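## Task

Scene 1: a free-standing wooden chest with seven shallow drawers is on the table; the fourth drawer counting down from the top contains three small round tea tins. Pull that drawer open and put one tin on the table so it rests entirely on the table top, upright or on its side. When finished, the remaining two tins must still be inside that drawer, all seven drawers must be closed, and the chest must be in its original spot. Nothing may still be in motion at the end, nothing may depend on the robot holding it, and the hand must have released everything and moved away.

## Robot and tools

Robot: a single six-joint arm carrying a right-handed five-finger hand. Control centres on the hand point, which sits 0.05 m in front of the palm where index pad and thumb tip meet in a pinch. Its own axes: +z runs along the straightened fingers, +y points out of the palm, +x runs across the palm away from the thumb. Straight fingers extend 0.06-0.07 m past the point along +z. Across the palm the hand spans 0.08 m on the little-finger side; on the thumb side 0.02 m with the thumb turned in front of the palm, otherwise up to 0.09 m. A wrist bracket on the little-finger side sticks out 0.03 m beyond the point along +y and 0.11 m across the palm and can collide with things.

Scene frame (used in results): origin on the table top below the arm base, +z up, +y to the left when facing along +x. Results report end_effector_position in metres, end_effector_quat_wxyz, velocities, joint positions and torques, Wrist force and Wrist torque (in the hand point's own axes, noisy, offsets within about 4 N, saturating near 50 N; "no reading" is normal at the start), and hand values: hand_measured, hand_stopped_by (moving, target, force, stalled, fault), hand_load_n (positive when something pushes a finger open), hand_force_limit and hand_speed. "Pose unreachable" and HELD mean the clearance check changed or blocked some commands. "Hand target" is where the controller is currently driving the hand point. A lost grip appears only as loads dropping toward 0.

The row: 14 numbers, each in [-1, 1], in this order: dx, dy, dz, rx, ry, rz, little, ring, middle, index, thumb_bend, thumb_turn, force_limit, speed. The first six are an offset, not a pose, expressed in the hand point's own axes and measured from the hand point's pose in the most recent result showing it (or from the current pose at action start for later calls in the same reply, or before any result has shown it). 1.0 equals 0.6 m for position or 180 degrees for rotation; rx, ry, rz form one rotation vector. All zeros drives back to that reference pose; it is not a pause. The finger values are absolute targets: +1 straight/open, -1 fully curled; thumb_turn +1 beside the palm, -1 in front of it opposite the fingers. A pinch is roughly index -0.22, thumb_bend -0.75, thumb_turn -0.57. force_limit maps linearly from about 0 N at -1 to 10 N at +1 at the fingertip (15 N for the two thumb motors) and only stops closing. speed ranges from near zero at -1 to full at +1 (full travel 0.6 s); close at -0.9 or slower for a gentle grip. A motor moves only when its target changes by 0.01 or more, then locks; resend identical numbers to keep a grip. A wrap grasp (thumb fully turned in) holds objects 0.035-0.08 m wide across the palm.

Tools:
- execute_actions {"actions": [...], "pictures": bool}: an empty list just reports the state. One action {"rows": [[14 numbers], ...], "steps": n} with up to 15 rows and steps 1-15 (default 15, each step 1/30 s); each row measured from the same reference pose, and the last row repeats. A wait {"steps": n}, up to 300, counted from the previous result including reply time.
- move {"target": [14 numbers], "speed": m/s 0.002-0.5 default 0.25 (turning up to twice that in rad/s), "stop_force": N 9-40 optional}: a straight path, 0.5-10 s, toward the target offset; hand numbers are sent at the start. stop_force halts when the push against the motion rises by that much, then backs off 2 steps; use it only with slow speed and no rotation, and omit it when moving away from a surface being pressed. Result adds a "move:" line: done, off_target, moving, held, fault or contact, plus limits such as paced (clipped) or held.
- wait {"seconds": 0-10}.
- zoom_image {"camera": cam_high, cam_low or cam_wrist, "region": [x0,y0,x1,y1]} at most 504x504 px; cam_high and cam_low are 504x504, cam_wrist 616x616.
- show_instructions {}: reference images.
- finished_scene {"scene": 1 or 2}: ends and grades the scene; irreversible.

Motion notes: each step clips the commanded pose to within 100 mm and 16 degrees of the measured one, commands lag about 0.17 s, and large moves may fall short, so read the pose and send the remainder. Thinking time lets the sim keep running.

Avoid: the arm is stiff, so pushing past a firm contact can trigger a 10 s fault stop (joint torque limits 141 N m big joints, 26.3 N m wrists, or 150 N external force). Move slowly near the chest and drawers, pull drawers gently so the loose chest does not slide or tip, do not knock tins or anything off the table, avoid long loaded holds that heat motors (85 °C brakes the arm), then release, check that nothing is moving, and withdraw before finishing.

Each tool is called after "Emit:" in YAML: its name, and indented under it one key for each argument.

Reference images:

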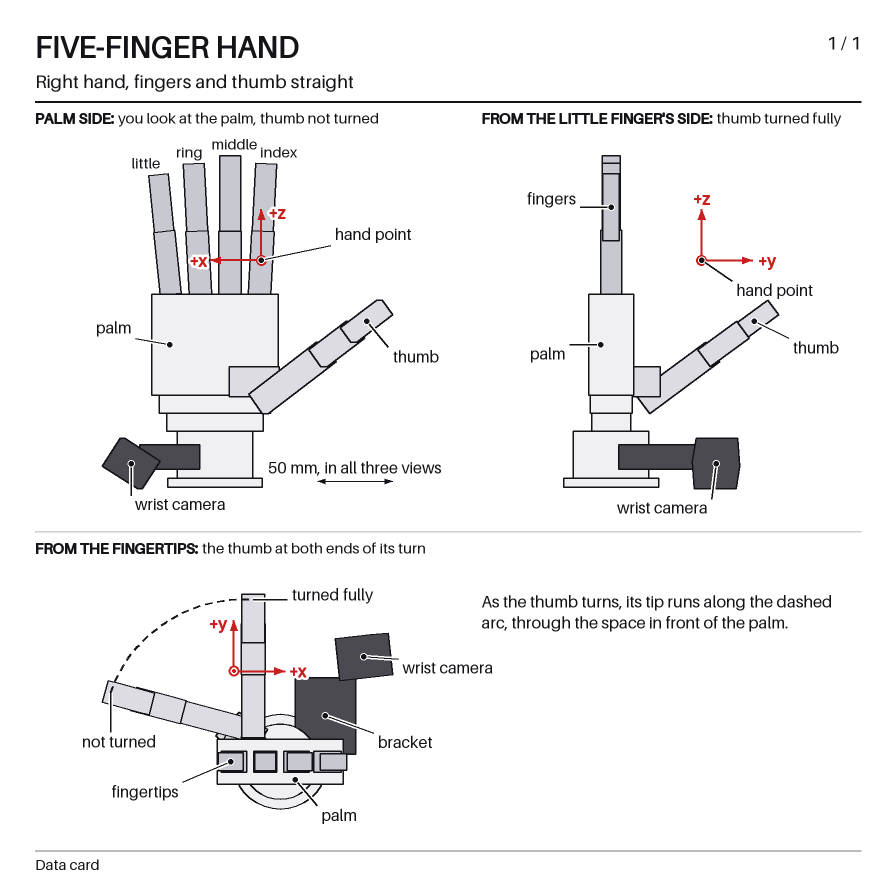

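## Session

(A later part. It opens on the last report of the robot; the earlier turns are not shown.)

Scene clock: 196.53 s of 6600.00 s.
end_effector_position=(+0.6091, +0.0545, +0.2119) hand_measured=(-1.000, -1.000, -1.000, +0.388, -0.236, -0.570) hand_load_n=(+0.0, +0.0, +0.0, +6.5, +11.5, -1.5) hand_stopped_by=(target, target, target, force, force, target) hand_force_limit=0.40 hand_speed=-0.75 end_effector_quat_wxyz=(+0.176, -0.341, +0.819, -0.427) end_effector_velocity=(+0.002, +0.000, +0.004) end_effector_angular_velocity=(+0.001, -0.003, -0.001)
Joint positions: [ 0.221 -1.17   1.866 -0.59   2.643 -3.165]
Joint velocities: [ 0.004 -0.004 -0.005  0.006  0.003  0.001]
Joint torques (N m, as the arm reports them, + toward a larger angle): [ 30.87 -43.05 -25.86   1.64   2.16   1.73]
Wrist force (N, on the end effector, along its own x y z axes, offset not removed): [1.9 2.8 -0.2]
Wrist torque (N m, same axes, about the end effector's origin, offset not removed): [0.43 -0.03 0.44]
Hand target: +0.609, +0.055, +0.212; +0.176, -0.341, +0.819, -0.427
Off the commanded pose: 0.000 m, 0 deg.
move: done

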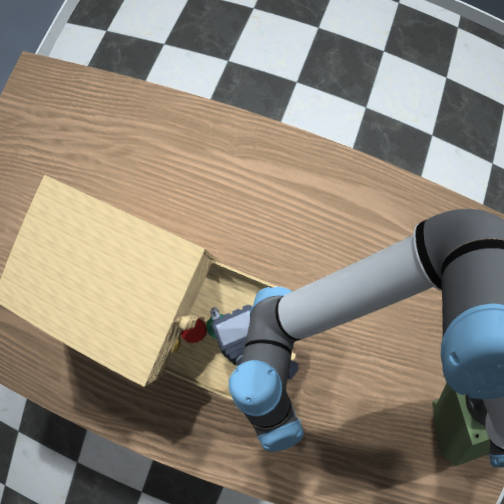

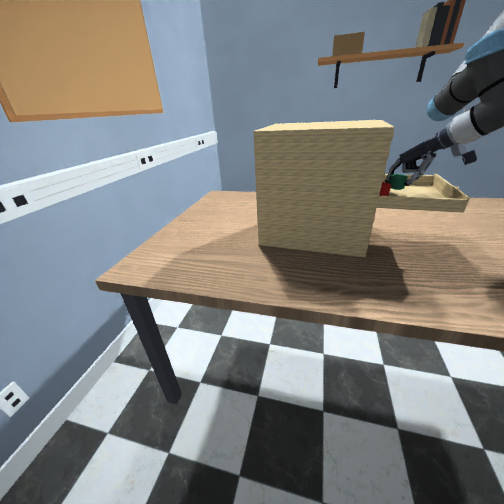

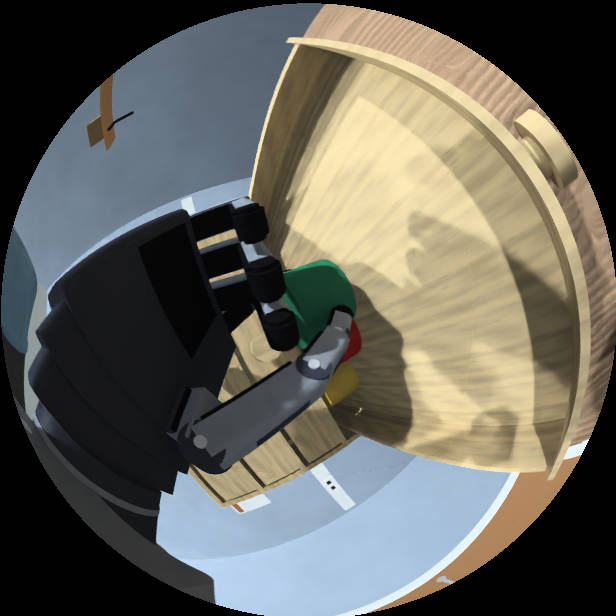

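Emit:
move:
  target: [0.047,-0.0545,-0.096,0,0,0,-1,-1,-1,0.0,-0.45,-0.57,0.4,-0.75]
  speed: 0.1

Emit:
move:
  target: [0.453,-0.114,0.16,0,0,0,-1,-1,-1,0.0,-0.45,-0.57,0.4,-0.75]
  speed: 0.15

Scene clock: 201.33 s of 6600.00 s.
end_effector_position=(+0.5693, +0.0546, +0.2715) hand_measured=(-1.000, -1.000, -1.000, +0.388, -0.236, -0.570) hand_load_n=(+0.0, +0.0, +0.0, +6.5, +11.5, -1.5) hand_stopped_by=(target, target, target, force, force, target) hand_force_limit=0.40 hand_speed=-0.75 end_effector_quat_wxyz=(+0.176, -0.341, +0.819, -0.427) end_effector_velocity=(-0.002, +0.000, +0.002) end_effector_angular_velocity=(+0.000, +0.001, +0.000)
Joint positions: [ 0.311 -1.291  1.918 -0.5    2.732 -3.141]
Joint velocities: [ 0.004 -0.004  0.001  0.005  0.004  0.002]
Joint torques (N m, as the arm reports them, + toward a larger angle): [ 30.48 -39.87   0.72   2.     2.51   1.9 ]
Wrist force (N, on the end effector, along its own x y z axes, offset not removed): [1.0 2.2 -2.1]
Wrist torque (N m, same axes, about the end effector's origin, offset not removed): [0.57 0.31 0.35]
Hand target: +0.569, +0.055, +0.272; +0.176, -0.341, +0.819, -0.427
Off the commanded pose: 0.000 m, 0 deg.
After step 90, 0.60 s passed at rest.
move: done

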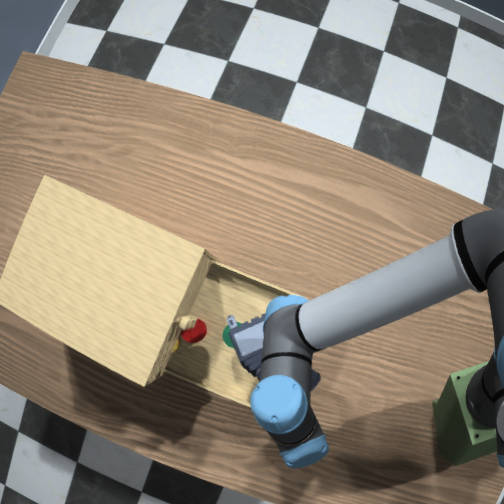

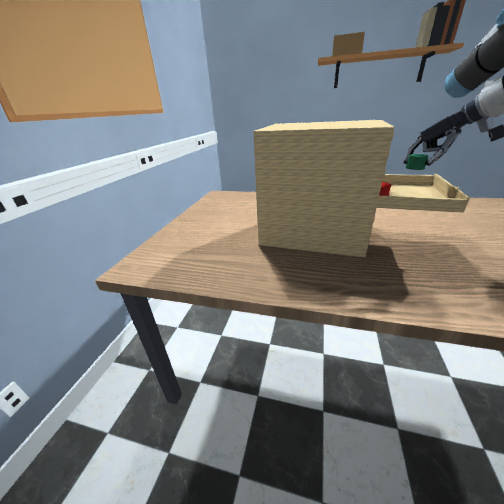

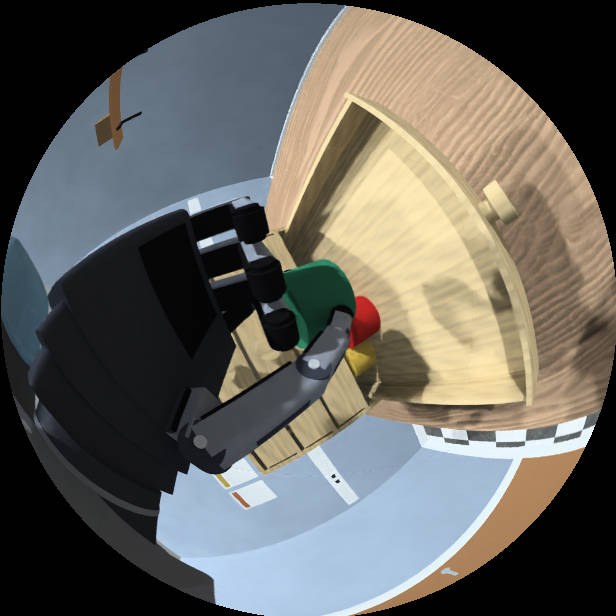

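Scene clock: 203.90 s of 6600.00 s.
end_effector_position=(+0.4610, -0.2206, +0.2730) hand_measured=(-1.000, -1.000, -1.000, +0.388, -0.236, -0.570) hand_load_n=(+0.0, +0.0, +0.0, +6.5, +11.5, -1.5) hand_stopped_by=(target, target, target, force, force, target) hand_force_limit=0.40 hand_speed=-0.75 end_effector_quat_wxyz=(+0.176, -0.341, +0.819, -0.427) end_effector_velocity=(-0.001, -0.003, -0.000) end_effector_angular_velocity=(+0.003, -0.003, +0.004)
Joint positions: [-0.581 -2.017  2.302 -0.234  1.844 -3.244]
Joint velocities: [-0.021 -0.008  0.001  0.007 -0.027  0.   ]
Joint torques (N m, as the arm reports them, + toward a larger angle): [ -3.68 -28.85  -2.3    2.05  -3.05  -0.26]
Wrist force (N, on the end effector, along its own x y z axes, offset not removed): [2.5 2.2 0.2]
Wrist torque (N m, same axes, about the end effector's origin, offset not removed): [0.27 -0.14 0.46]
Hand target: +0.461, -0.221, +0.273; +0.176, -0.341, +0.819, -0.427
Off the commanded pose: 0.001 m, 0 deg.
move: done

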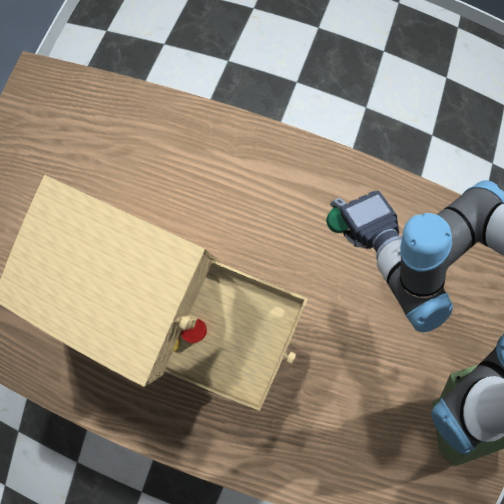

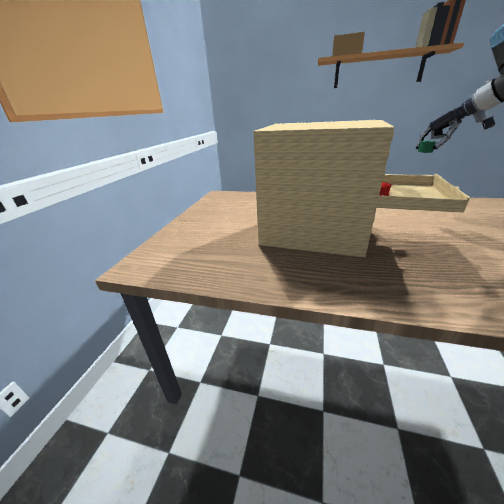

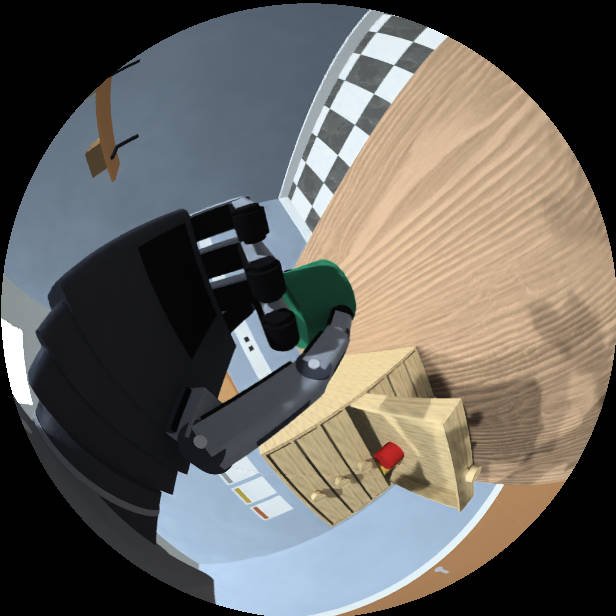

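Emit:
move:
  target: [-0.012,0.269,0.292,0,0,0,-1,-1,-1,0.0,-0.45,-0.57,0.4,-0.75]
  speed: 0.15

Emit:
move:
  target: [0,0.045,0.032,0,0,0,-1,-1,-1,0.0,-0.45,-0.57,0.4,-0.75]
  speed: 0.012
  stop_force: 9

Scene clock: 209.37 s of 6600.00 s.
end_effector_position=(+0.5018, -0.2519, +0.0406) hand_measured=(-1.000, -1.000, -1.000, +0.388, -0.236, -0.570) hand_load_n=(+0.0, +0.0, +0.0, +6.5, +11.5, -1.5) hand_stopped_by=(target, target, target, force, force, target) hand_force_limit=0.40 hand_speed=-0.75 end_effector_quat_wxyz=(+0.176, -0.341, +0.819, -0.427) end_effector_velocity=(+0.001, -0.001, -0.002) end_effector_angular_velocity=(-0.000, -0.001, -0.000)
Joint positions: [-0.747 -1.348  2.263 -0.865  1.678 -3.252]
Joint velocities: [-0.     0.008 -0.004 -0.005 -0.     0.001]
Joint torques (N m, as the arm reports them, + toward a larger angle): [ -1.5  -19.69 -18.31  -2.16  -2.84  -1.75]
Wrist force (N, on the end effector, along its own x y z axes, offset not removed): [0.9 0.7 -0.3]
Wrist torque (N m, same axes, about the end effector's origin, offset not removed): [0.10 0.11 0.33]
Hand target: +0.502, -0.252, +0.040; +0.176, -0.341, +0.819, -0.427
Off the commanded pose: 0.000 m, 0 deg.
After step 90, 0.30 s passed at rest.
move: done

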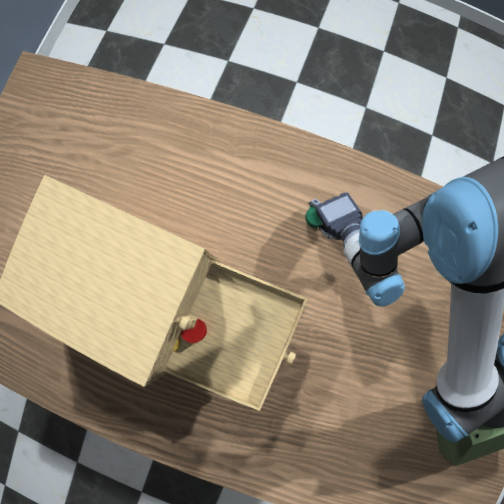

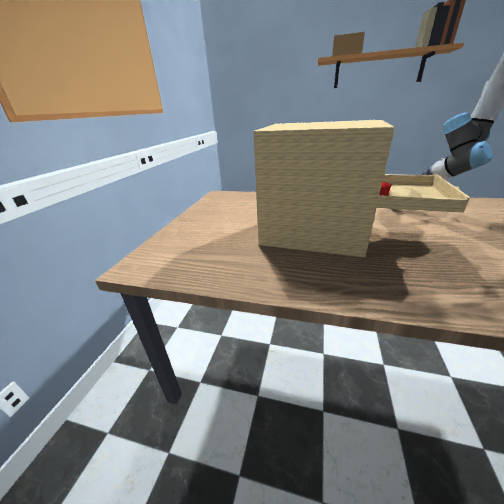

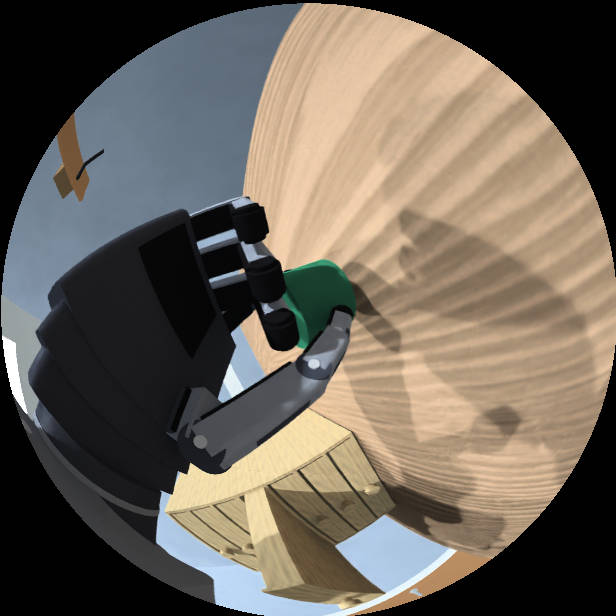

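Scene clock: 211.20 s of 6600.00 s.
end_effector_position=(+0.5018, -0.2522, +0.0230) hand_measured=(-1.000, -1.000, -1.000, +0.388, -0.236, -0.570) hand_load_n=(+0.0, +0.0, +0.0, +7.5, +11.5, -0.5) hand_stopped_by=(target, target, target, force, force, target) hand_force_limit=0.40 hand_speed=-0.75 end_effector_quat_wxyz=(+0.176, -0.341, +0.819, -0.427) end_effector_velocity=(-0.001, -0.001, +0.003) end_effector_angular_velocity=(-0.001, +0.002, -0.003)
Joint positions: [-0.755 -1.297  2.253 -0.905  1.67  -3.253]
Joint velocities: [ 0.    -0.01   0.002  0.008  0.004  0.   ]
Joint torques (N m, as the arm reports them, + toward a larger angle): [ 20.93 -43.12  14.03   2.28   2.23  -1.9 ]
Wrist force (N, on the end effector, along its own x y z axes, offset not removed): [-0.4 -0.4 -2.0]
Wrist torque (N m, same axes, about the end effector's origin, offset not removed): [0.19 0.34 0.38]
Hand target: +0.502, -0.252, +0.024; +0.176, -0.341, +0.819, -0.427
Off the commanded pose: 0.016 m, 0 deg.
move: contact

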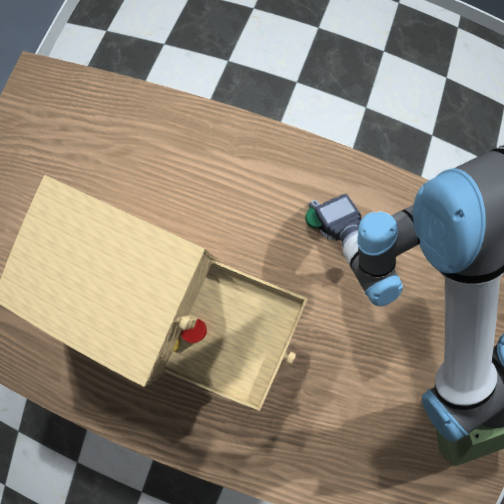

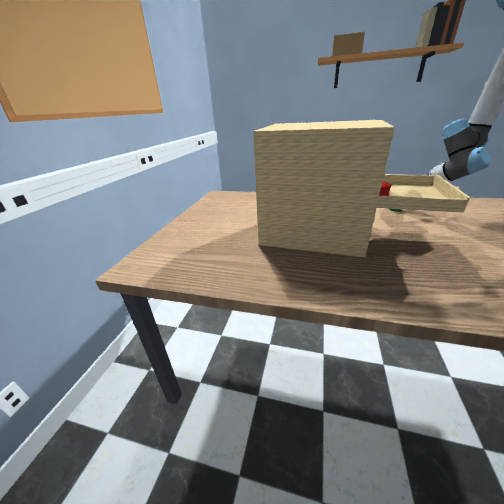

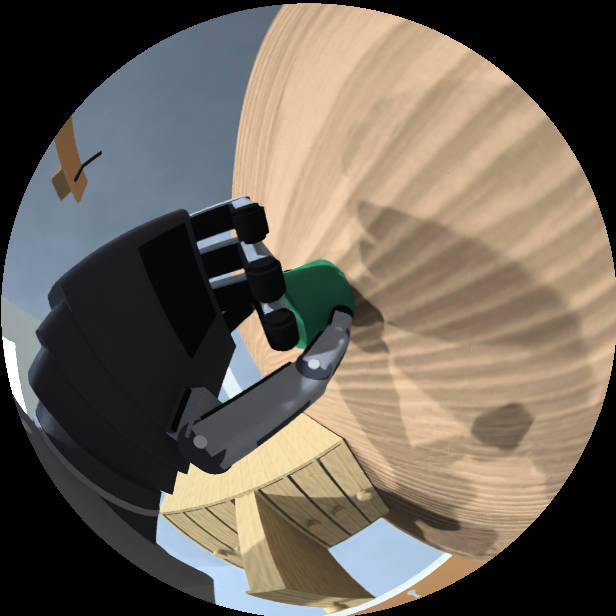

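Emit:
execute_actions:
  actions:
    - {"rows":[[0,0,0,0,0,0,-1,-1,-1,0.6,-0.14,-0.57,0.4,-0.6]],"steps":15}
  pictures: false

Emit:
move:
  target: [0,-0.082,-0.058,0,0,0,-1,-1,-1,0.6,-0.14,-0.57,0.4,-0.6]
  speed: 0.06

Scene clock: 213.20 s of 6600.00 s.
end_effector_position=(+0.5019, -0.2522, +0.0230) hand_measured=(-1.000, -1.000, -1.000, +0.600, -0.140, -0.570) hand_load_n=(+0.0, +0.0, +0.0, +0.0, +0.0, +0.0) hand_stopped_by=(target, target, target, moving, target, target) hand_force_limit=0.40 hand_speed=-0.60 end_effector_quat_wxyz=(+0.176, -0.341, +0.819, -0.427) end_effector_velocity=(-0.000, -0.000, -0.001) end_effector_angular_velocity=(-0.000, +0.001, -0.000)
Joint positions: [-0.755 -1.297  2.253 -0.905  1.67  -3.253]
Joint velocities: [-0.001  0.001 -0.001 -0.    -0.    -0.001]
Joint torques (N m, as the arm reports them, + toward a larger angle): [ -1.16 -18.98 -15.66  -2.23  -2.74   0.41]
Wrist force (N, on the end effector, along its own x y z axes, offset not removed): [0.9 -0.3 0.5]
Wrist torque (N m, same axes, about the end effector's origin, offset not removed): [-0.01 0.07 0.33]
Hand target: +0.502, -0.252, +0.023; +0.176, -0.341, +0.819, -0.427
Off the commanded pose: 0.000 m, 0 deg.
Steps of this call (steps 1 to 45: nothing new was sent; steps 46 to 60: all 15 steps of this action). Readings (end_effector_position | what the end effector reports):
46: (+0.5019, -0.2521, +0.0235) | hand_measured=(-1.000, -1.000, -1.000, +0.388, -0.234, -0.570) hand_load_n=(+0.0, +0.0, +0.0, +7.0, +12.0, -1.5) hand_stopped_by=(target, target, target, moving, moving, target) hand_force_limit=0.40 hand_speed=-0.60
47: (+0.5019, -0.2521, +0.0235) | hand_measured=(-1.000, -1.000, -1.000, +0.388, -0.234, -0.570) hand_load_n=(+0.0, +0.0, +0.0, +7.0, +12.0, -1.5) hand_stopped_by=(target, target, target, moving, moving, target) hand_force_limit=0.40 hand_speed=-0.60
49: (+0.5018, -0.2520, +0.0234) | hand_measured=(-1.000, -1.000, -1.000, +0.406, -0.224, -0.570) hand_load_n=(+0.0, +0.0, +0.0, +4.0, +7.5, -1.0) hand_stopped_by=(target, target, target, moving, moving, target) hand_force_limit=0.40 hand_speed=-0.60
53: (+0.5019, -0.2521, +0.0232) | hand_measured=(-1.000, -1.000, -1.000, +0.496, -0.172, -0.570) hand_load_n=(+0.0, +0.0, +0.0, +0.0, +0.0, +0.0) hand_stopped_by=(target, target, target, moving, moving, target) hand_force_limit=0.40 hand_speed=-0.60
60: the state above

Scene clock: 214.87 s of 6600.00 s.
end_effector_position=(+0.5017, -0.2519, +0.0830) hand_measured=(-1.000, -1.000, -1.000, +0.600, -0.140, -0.570) hand_load_n=(+0.0, +0.0, +0.0, +0.0, +0.0, +0.0) hand_stopped_by=(target, target, target, target, target, target) hand_force_limit=0.40 hand_speed=-0.60 end_effector_quat_wxyz=(+0.176, -0.341, +0.819, -0.427) end_effector_velocity=(-0.000, -0.000, +0.002) end_effector_angular_velocity=(+0.000, +0.000, -0.000)
Joint positions: [-0.726 -1.47   2.278 -0.758  1.699 -3.251]
Joint velocities: [ 0.001 -0.007  0.     0.007  0.001  0.   ]
Joint torques (N m, as the arm reports them, + toward a larger angle): [ 23.79 -40.24   9.9    2.15   2.17   1.76]
Wrist force (N, on the end effector, along its own x y z axes, offset not removed): [1.3 0.5 1.2]
Wrist torque (N m, same axes, about the end effector's origin, offset not removed): [0.01 0.05 0.36]
Hand target: +0.502, -0.252, +0.083; +0.176, -0.341, +0.819, -0.427
Off the commanded pose: 0.000 m, 0 deg.
move: done

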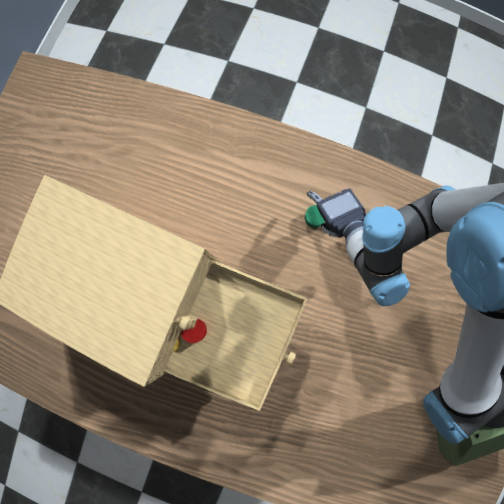

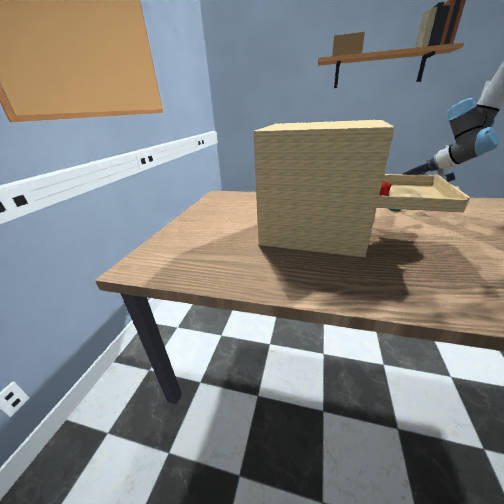

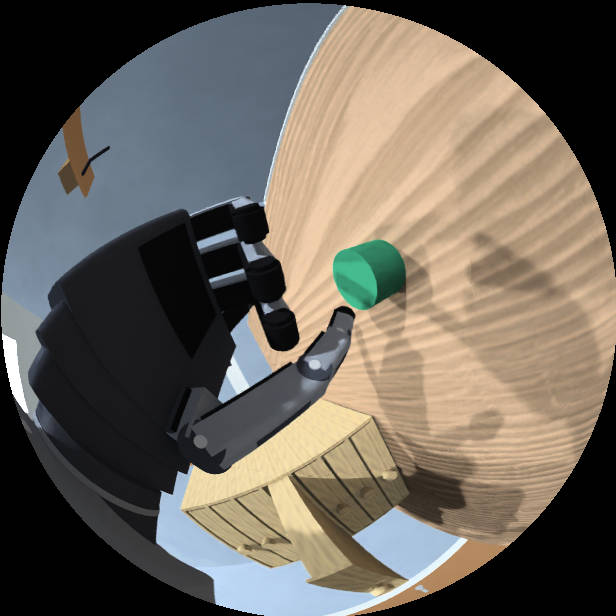

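Emit:
move:
  target: [-0.046,-0.0065,-0.328,0,0,0.667,-1,-1,-1,0.5,-0.45,-0.57,0.4,0]
  speed: 0.3

Scene clock: 223.03 s of 6600.00 s.
end_effector_position=(+0.4090, -0.1199, +0.1987) hand_measured=(-1.000, -1.000, -1.000, +0.500, -0.450, -0.570) hand_load_n=(+0.0, +0.0, +0.0, +0.0, +0.0, +0.0) hand_stopped_by=(target, target, target, target, target, target) hand_force_limit=0.40 hand_speed=0.00 end_effector_quat_wxyz=(+0.458, +0.538, +0.705, -0.061) end_effector_velocity=(-0.000, +0.001, +0.000) end_effector_angular_velocity=(+0.005, -0.005, -0.014)
Joint positions: [-0.465 -1.393  2.761 -1.313  1.959 -1.143]
Joint velocities: [ 0.021  0.009 -0.006 -0.002  0.028  0.015]
Joint torques (N m, as the arm reports them, + toward a larger angle): [23.5  -7.23 -7.34 -2.26  2.23  1.94]
Wrist force (N, on the end effector, along its own x y z axes, offset not removed): [-0.6 0.4 1.3]
Wrist torque (N m, same axes, about the end effector's origin, offset not removed): [-0.10 0.20 0.07]
Hand target: +0.409, -0.120, +0.199; +0.458, +0.539, +0.704, -0.061
Off the commanded pose: 0.000 m, 0 deg.
After step 90, 1.10 s passed at rest.
move: done

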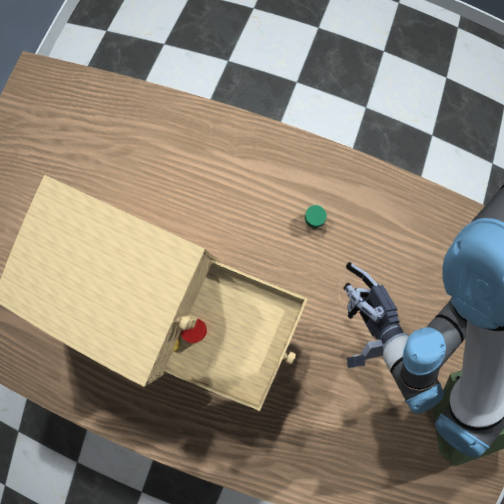

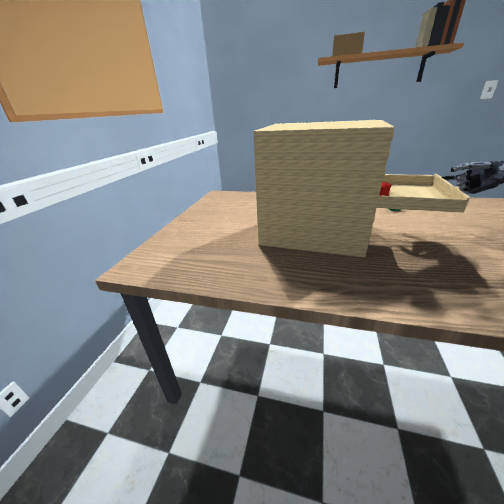

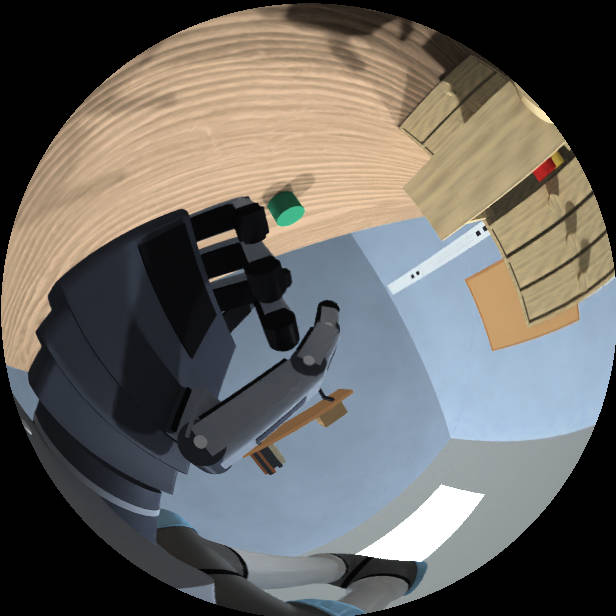

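Emit:
move:
  target: [0.229,0.141,-0.17,0,0,0,-1,-1,-1,0.5,-0.45,-0.57,0.4,0]
  speed: 0.1

Scene clock: 226.53 s of 6600.00 s.
end_effector_position=(+0.4188, +0.0703, +0.1942) hand_measured=(-1.000, -1.000, -1.000, +0.500, -0.450, -0.570) hand_load_n=(+0.0, +0.0, +0.0, +0.0, +0.0, +0.0) hand_stopped_by=(target, target, target, target, target, target) hand_force_limit=0.40 hand_speed=0.00 end_effector_quat_wxyz=(+0.458, +0.538, +0.705, -0.061) end_effector_velocity=(+0.001, +0.003, -0.000) end_effector_angular_velocity=(+0.001, +0.002, -0.001)
Joint positions: [ 0.338 -0.915  2.392 -1.343  2.759 -1.039]
Joint velocities: [ 0.009  0.004 -0.011  0.016  0.01   0.009]
Joint torques (N m, as the arm reports them, + toward a larger angle): [ 30.08 -12.23 -14.67   2.15   2.41   1.82]
Wrist force (N, on the end effector, along its own x y z axes, offset not removed): [0.5 1.7 0.2]
Wrist torque (N m, same axes, about the end effector's origin, offset not removed): [0.32 0.17 0.29]
Hand target: +0.419, +0.071, +0.194; +0.458, +0.538, +0.705, -0.061
Off the commanded pose: 0.000 m, 0 deg.
move: done

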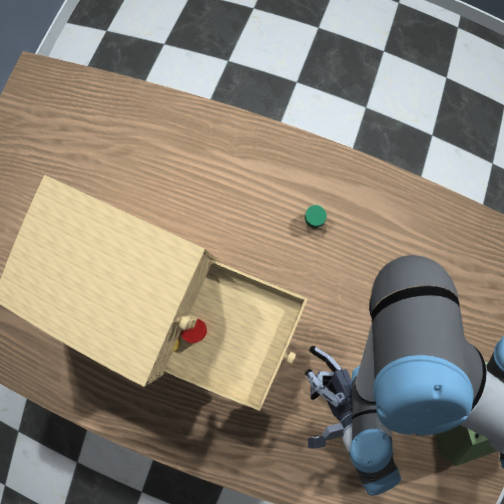

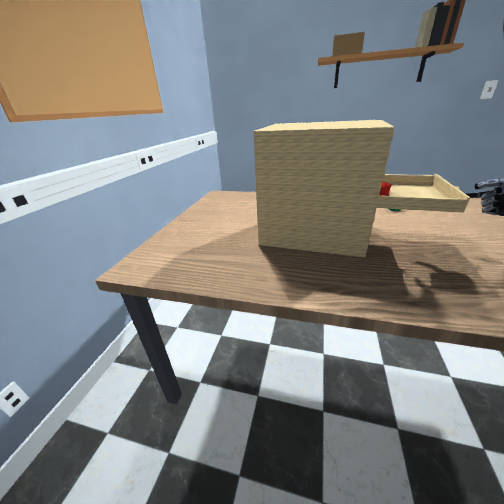

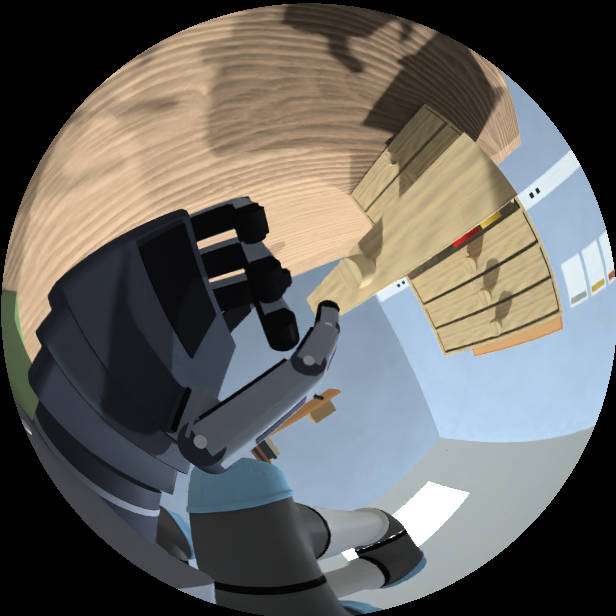

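Emit:
move:
  target: [-0.001,0.0575,0.039,0,0,0,-1,-1,-1,0.5,-0.45,-0.57,0.4,0]
  speed: 0.04

Emit:
move:
  target: [0,0,0,0,0,0,-1,-1,-1,0.0,-0.79,-0.57,0.3,-0.6]

Emit:
zoom_image:
  camera: "cam_wrist"
  region: [250, 180, 450, 380]

Scene clock: 230.00 s of 6600.00 s.
end_effector_position=(+0.4601, +0.0706, +0.1952) hand_measured=(-1.000, -1.000, -1.000, +0.500, -0.450, -0.570) hand_load_n=(+0.0, +0.0, +0.0, +0.0, +0.0, +0.0) hand_stopped_by=(target, target, target, target, target, target) hand_force_limit=0.40 hand_speed=0.00 end_effector_quat_wxyz=(+0.458, +0.538, +0.705, -0.061) end_effector_velocity=(+0.002, +0.000, -0.000) end_effector_angular_velocity=(-0.000, +0.002, +0.001)
Joint positions: [ 0.304 -0.942  2.312 -1.246  2.726 -1.051]
Joint velocities: [-0.002 -0.001 -0.005  0.008 -0.002  0.   ]
Joint torques (N m, as the arm reports them, + toward a larger angle): [  4.51 -37.84 -14.91   1.96  -2.59   1.76]
Wrist force (N, on the end effector, along its own x y z axes, offset not removed): [2.1 2.9 -0.1]
Wrist torque (N m, same axes, about the end effector's origin, offset not removed): [0.42 0.02 0.60]
Hand target: +0.460, +0.071, +0.195; +0.458, +0.538, +0.705, -0.061
Off the commanded pose: 0.000 m, 0 deg.
move: done

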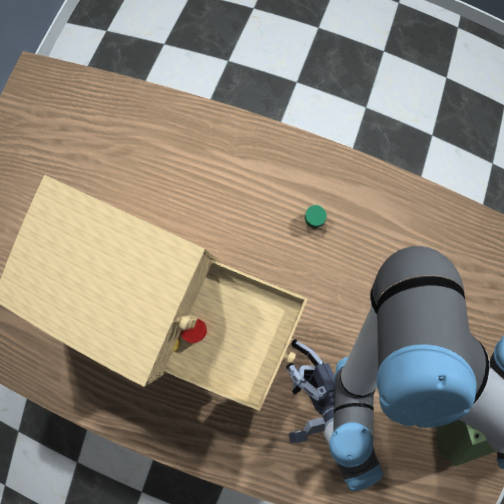

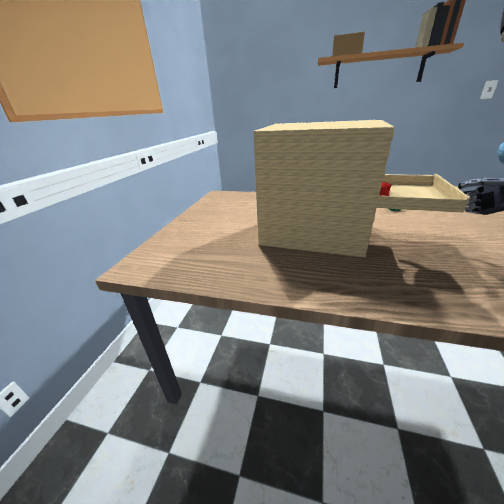

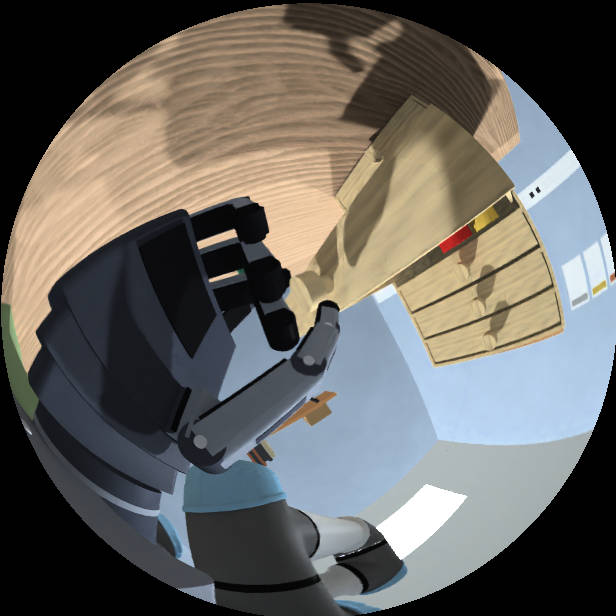

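Scene clock: 230.97 s of 6600.00 s.
end_effector_position=(+0.4602, +0.0706, +0.1952) hand_measured=(-1.000, -1.000, -1.000, +0.128, -0.714, -0.570) hand_load_n=(+0.0, +0.0, +0.0, +11.5, +9.5, -0.5) hand_stopped_by=(target, target, target, force, force, target) hand_force_limit=0.30 hand_speed=-0.60 end_effector_quat_wxyz=(+0.458, +0.538, +0.705, -0.061) end_effector_velocity=(+0.000, -0.000, -0.000) end_effector_angular_velocity=(-0.000, +0.000, -0.001)
Joint positions: [ 0.304 -0.942  2.312 -1.246  2.726 -1.051]
Joint velocities: [-0.001  0.    -0.001 -0.     0.    -0.   ]
Joint torques (N m, as the arm reports them, + toward a larger angle): [ 17.   -31.46  13.61  -2.34   2.26  -1.72]
Wrist force (N, on the end effector, along its own x y z axes, offset not removed): [2.8 0.9 3.7]
Wrist torque (N m, same axes, about the end effector's origin, offset not removed): [0.16 -0.13 0.46]
Hand target: +0.460, +0.071, +0.195; +0.458, +0.538, +0.705, -0.061
Off the commanded pose: 0.000 m, 0 deg.
move: done

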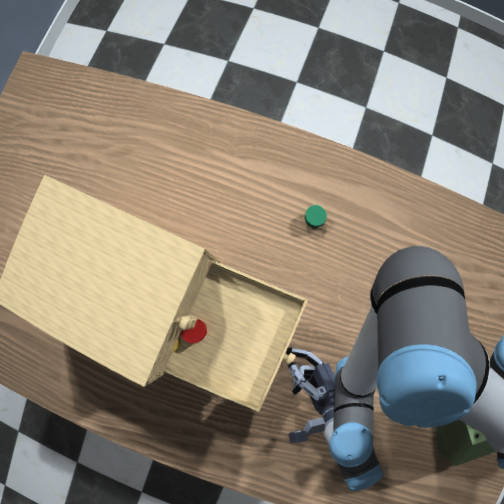

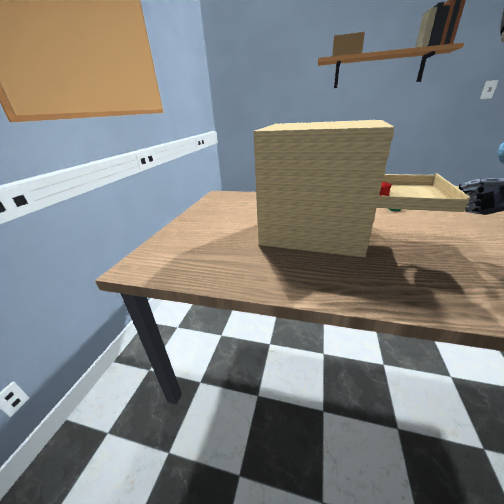

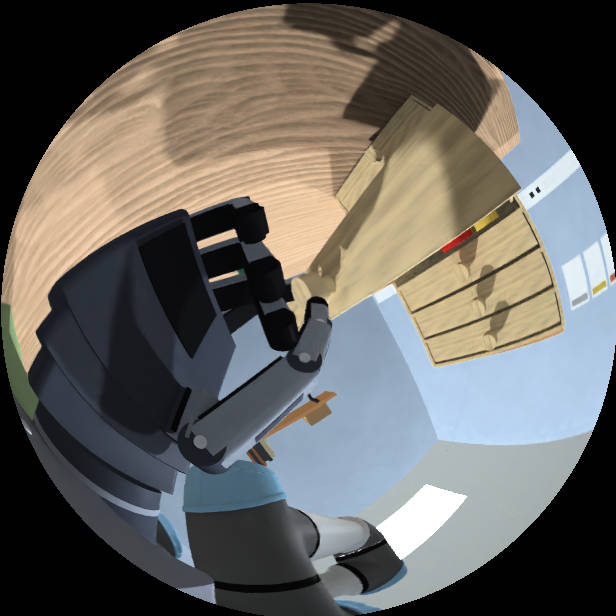

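Region (250, 180, 450, 380) of cam_wrist's 616x616 image, scaled by 2.520, with more detail than that image has.

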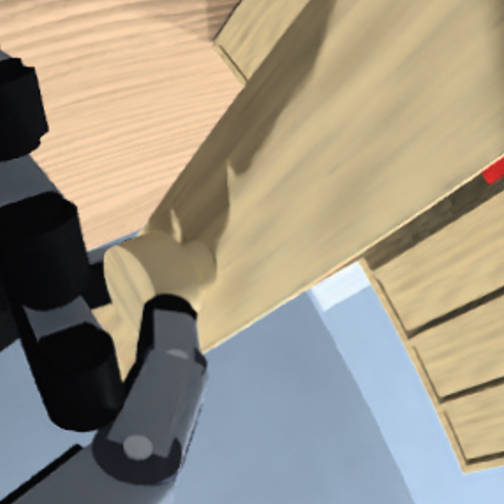

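Emit:
move:
  target: [0.001,0.274,0.19,0,0,0,-1,-1,-1,0.0,-0.79,-0.57,0.3,-0.6]
  speed: 0.04
  stop_force: 10

Emit:
zoom_image:
  camera: "cam_wrist"
  region: [250, 150, 480, 380]

Scene clock: 237.57 s of 6600.00 s.
end_effector_position=(+0.6391, +0.0725, +0.1963) hand_measured=(-1.000, -1.000, -1.000, +0.130, -0.716, -0.570) hand_load_n=(+0.0, +0.0, +0.0, +16.0, +5.5, +0.5) hand_stopped_by=(target, target, target, force, force, target) hand_force_limit=0.30 hand_speed=-0.60 end_effector_quat_wxyz=(+0.458, +0.538, +0.705, -0.061) end_effector_velocity=(-0.002, +0.000, +0.001) end_effector_angular_velocity=(+0.000, -0.002, -0.001)
Joint positions: [ 0.217 -0.911  1.881 -0.866  2.639 -1.074]
Joint velocities: [ 0.002 -0.003  0.005 -0.005  0.002  0.   ]
Joint torques (N m, as the arm reports them, + toward a larger angle): [ 41.38 -42.54  11.69  -1.34   1.38   1.5 ]
Wrist force (N, on the end effector, along its own x y z axes, offset not removed): [-5.1 0.5 11.3]
Wrist torque (N m, same axes, about the end effector's origin, offset not removed): [0.00 0.10 0.17]
Hand target: +0.639, +0.072, +0.196; +0.458, +0.538, +0.705, -0.061
Off the commanded pose: 0.021 m, 0 deg.
move: contact

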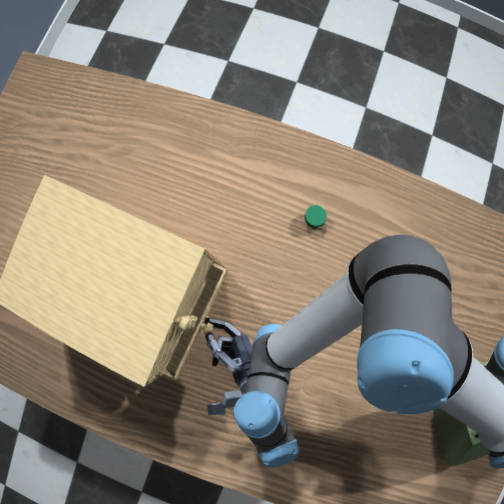

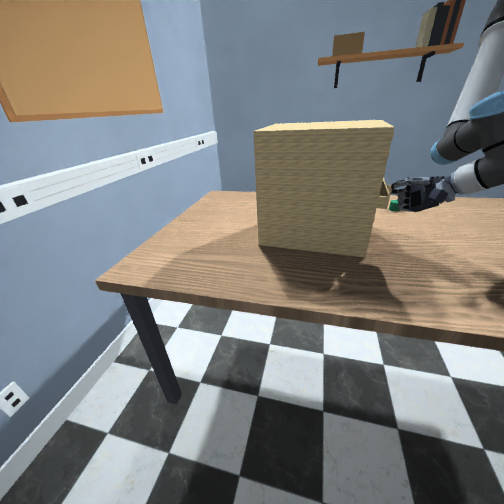

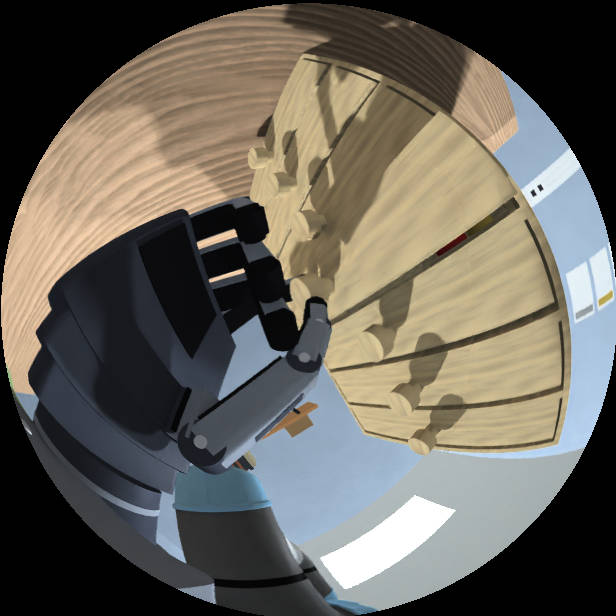

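Region (250, 150, 480, 380) of cam_wrist's 616x616 image, scaled by 2.191, with more detail than that image has.

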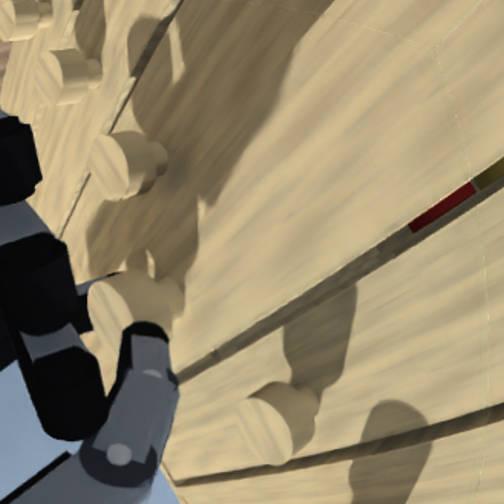

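Emit:
move:
  target: [-0.004,-0.0027,0.0045,0,0,0,-1,-1,-1,0.0,-0.79,-0.57,0.3,-0.6]
  speed: 0.01

Emit:
move:
  target: [0,0.0205,0.0144,0,0,0,-1,-1,-1,0.0,-0.79,-0.57,0.3,-0.6]
  speed: 0.015
  stop_force: 10

Scene clock: 240.40 s of 6600.00 s.
end_effector_position=(+0.6393, +0.0688, +0.1959) hand_measured=(-1.000, -1.000, -1.000, +0.130, -0.714, -0.570) hand_load_n=(+0.0, +0.0, +0.0, +11.5, +6.0, -0.5) hand_stopped_by=(target, target, target, force, force, target) hand_force_limit=0.30 hand_speed=-0.60 end_effector_quat_wxyz=(+0.458, +0.538, +0.705, -0.061) end_effector_velocity=(+0.000, -0.002, -0.000) end_effector_angular_velocity=(+0.000, -0.000, +0.000)
Joint positions: [ 0.209 -0.916  1.886 -0.868  2.632 -1.075]
Joint velocities: [-0.003 -0.002  0.002 -0.001 -0.003 -0.   ]
Joint torques (N m, as the arm reports them, + toward a larger angle): [ 10.3  -47.23   7.4   -2.54  -2.8   -1.8 ]
Wrist force (N, on the end effector, along its own x y z axes, offset not removed): [2.3 2.1 0.1]
Wrist torque (N m, same axes, about the end effector's origin, offset not removed): [0.53 0.10 0.44]
Hand target: +0.639, +0.069, +0.196; +0.458, +0.538, +0.705, -0.061
Off the commanded pose: 0.000 m, 0 deg.
move: done

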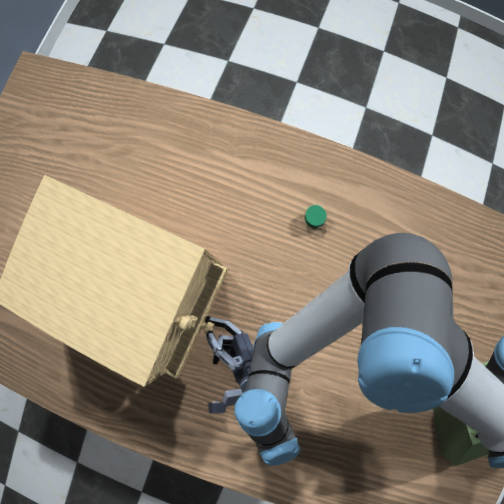

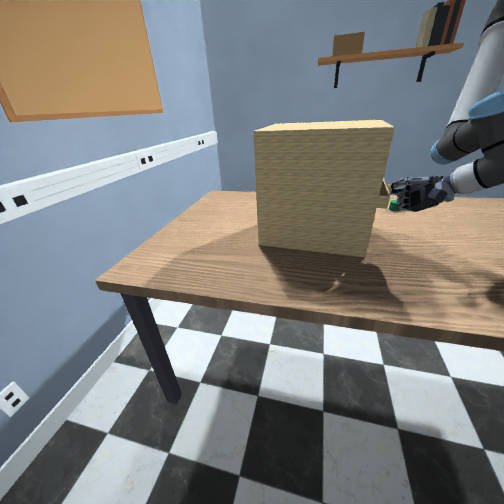

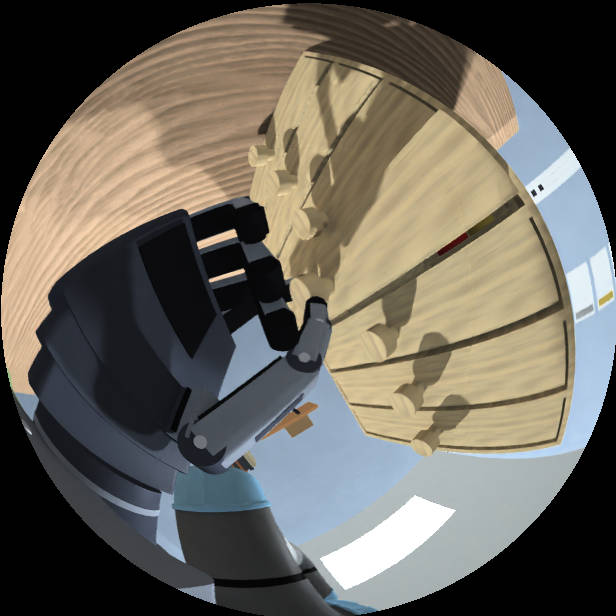

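Scene clock: 241.67 s of 6600.00 s.
end_effector_position=(+0.6541, +0.0688, +0.1959) hand_measured=(-1.000, -1.000, -1.000, +0.130, -0.714, -0.570) hand_load_n=(+0.0, +0.0, +0.0, +11.5, +6.0, -0.5) hand_stopped_by=(target, target, target, force, force, target) hand_force_limit=0.30 hand_speed=-0.60 end_effector_quat_wxyz=(+0.458, +0.538, +0.705, -0.061) end_effector_velocity=(+0.002, -0.000, -0.001) end_effector_angular_velocity=(-0.000, +0.002, -0.000)
Joint positions: [ 0.205 -0.906  1.846 -0.838  2.627 -1.076]
Joint velocities: [-0.002  0.002 -0.005  0.005 -0.001  0.001]
Joint torques (N m, as the arm reports them, + toward a larger angle): [ 10.13 -23.27 -24.04   1.98  -3.    -1.41]
Wrist force (N, on the end effector, along its own x y z axes, offset not removed): [2.5 -0.7 1.2]
Wrist torque (N m, same axes, about the end effector's origin, offset not removed): [0.04 -0.01 0.34]
Hand target: +0.654, +0.069, +0.196; +0.458, +0.538, +0.705, -0.061
Off the commanded pose: 0.000 m, 0 deg.
move: done

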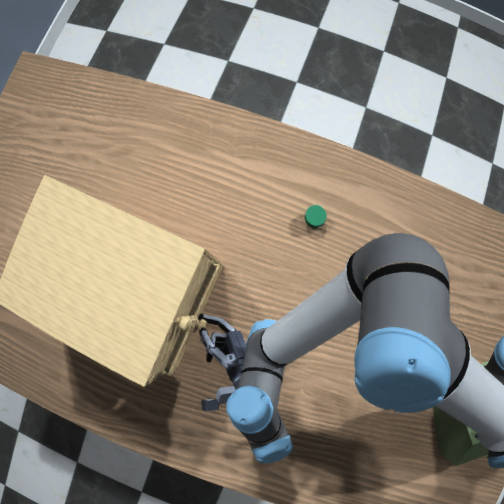

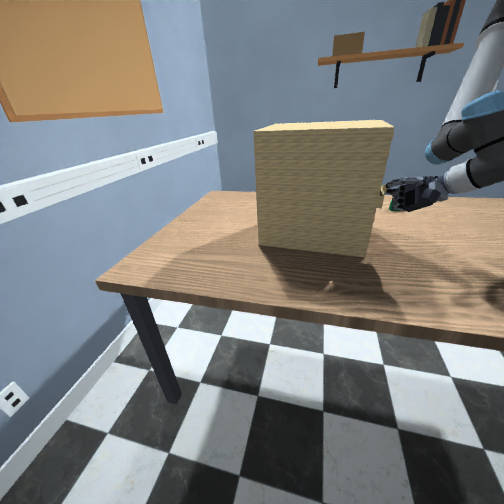

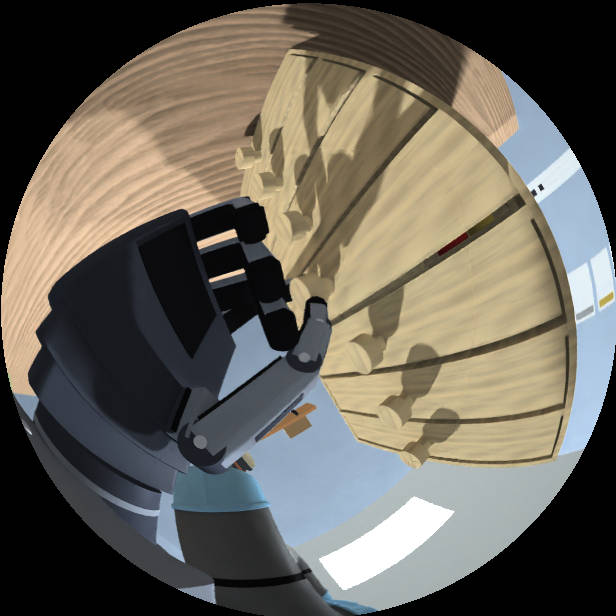

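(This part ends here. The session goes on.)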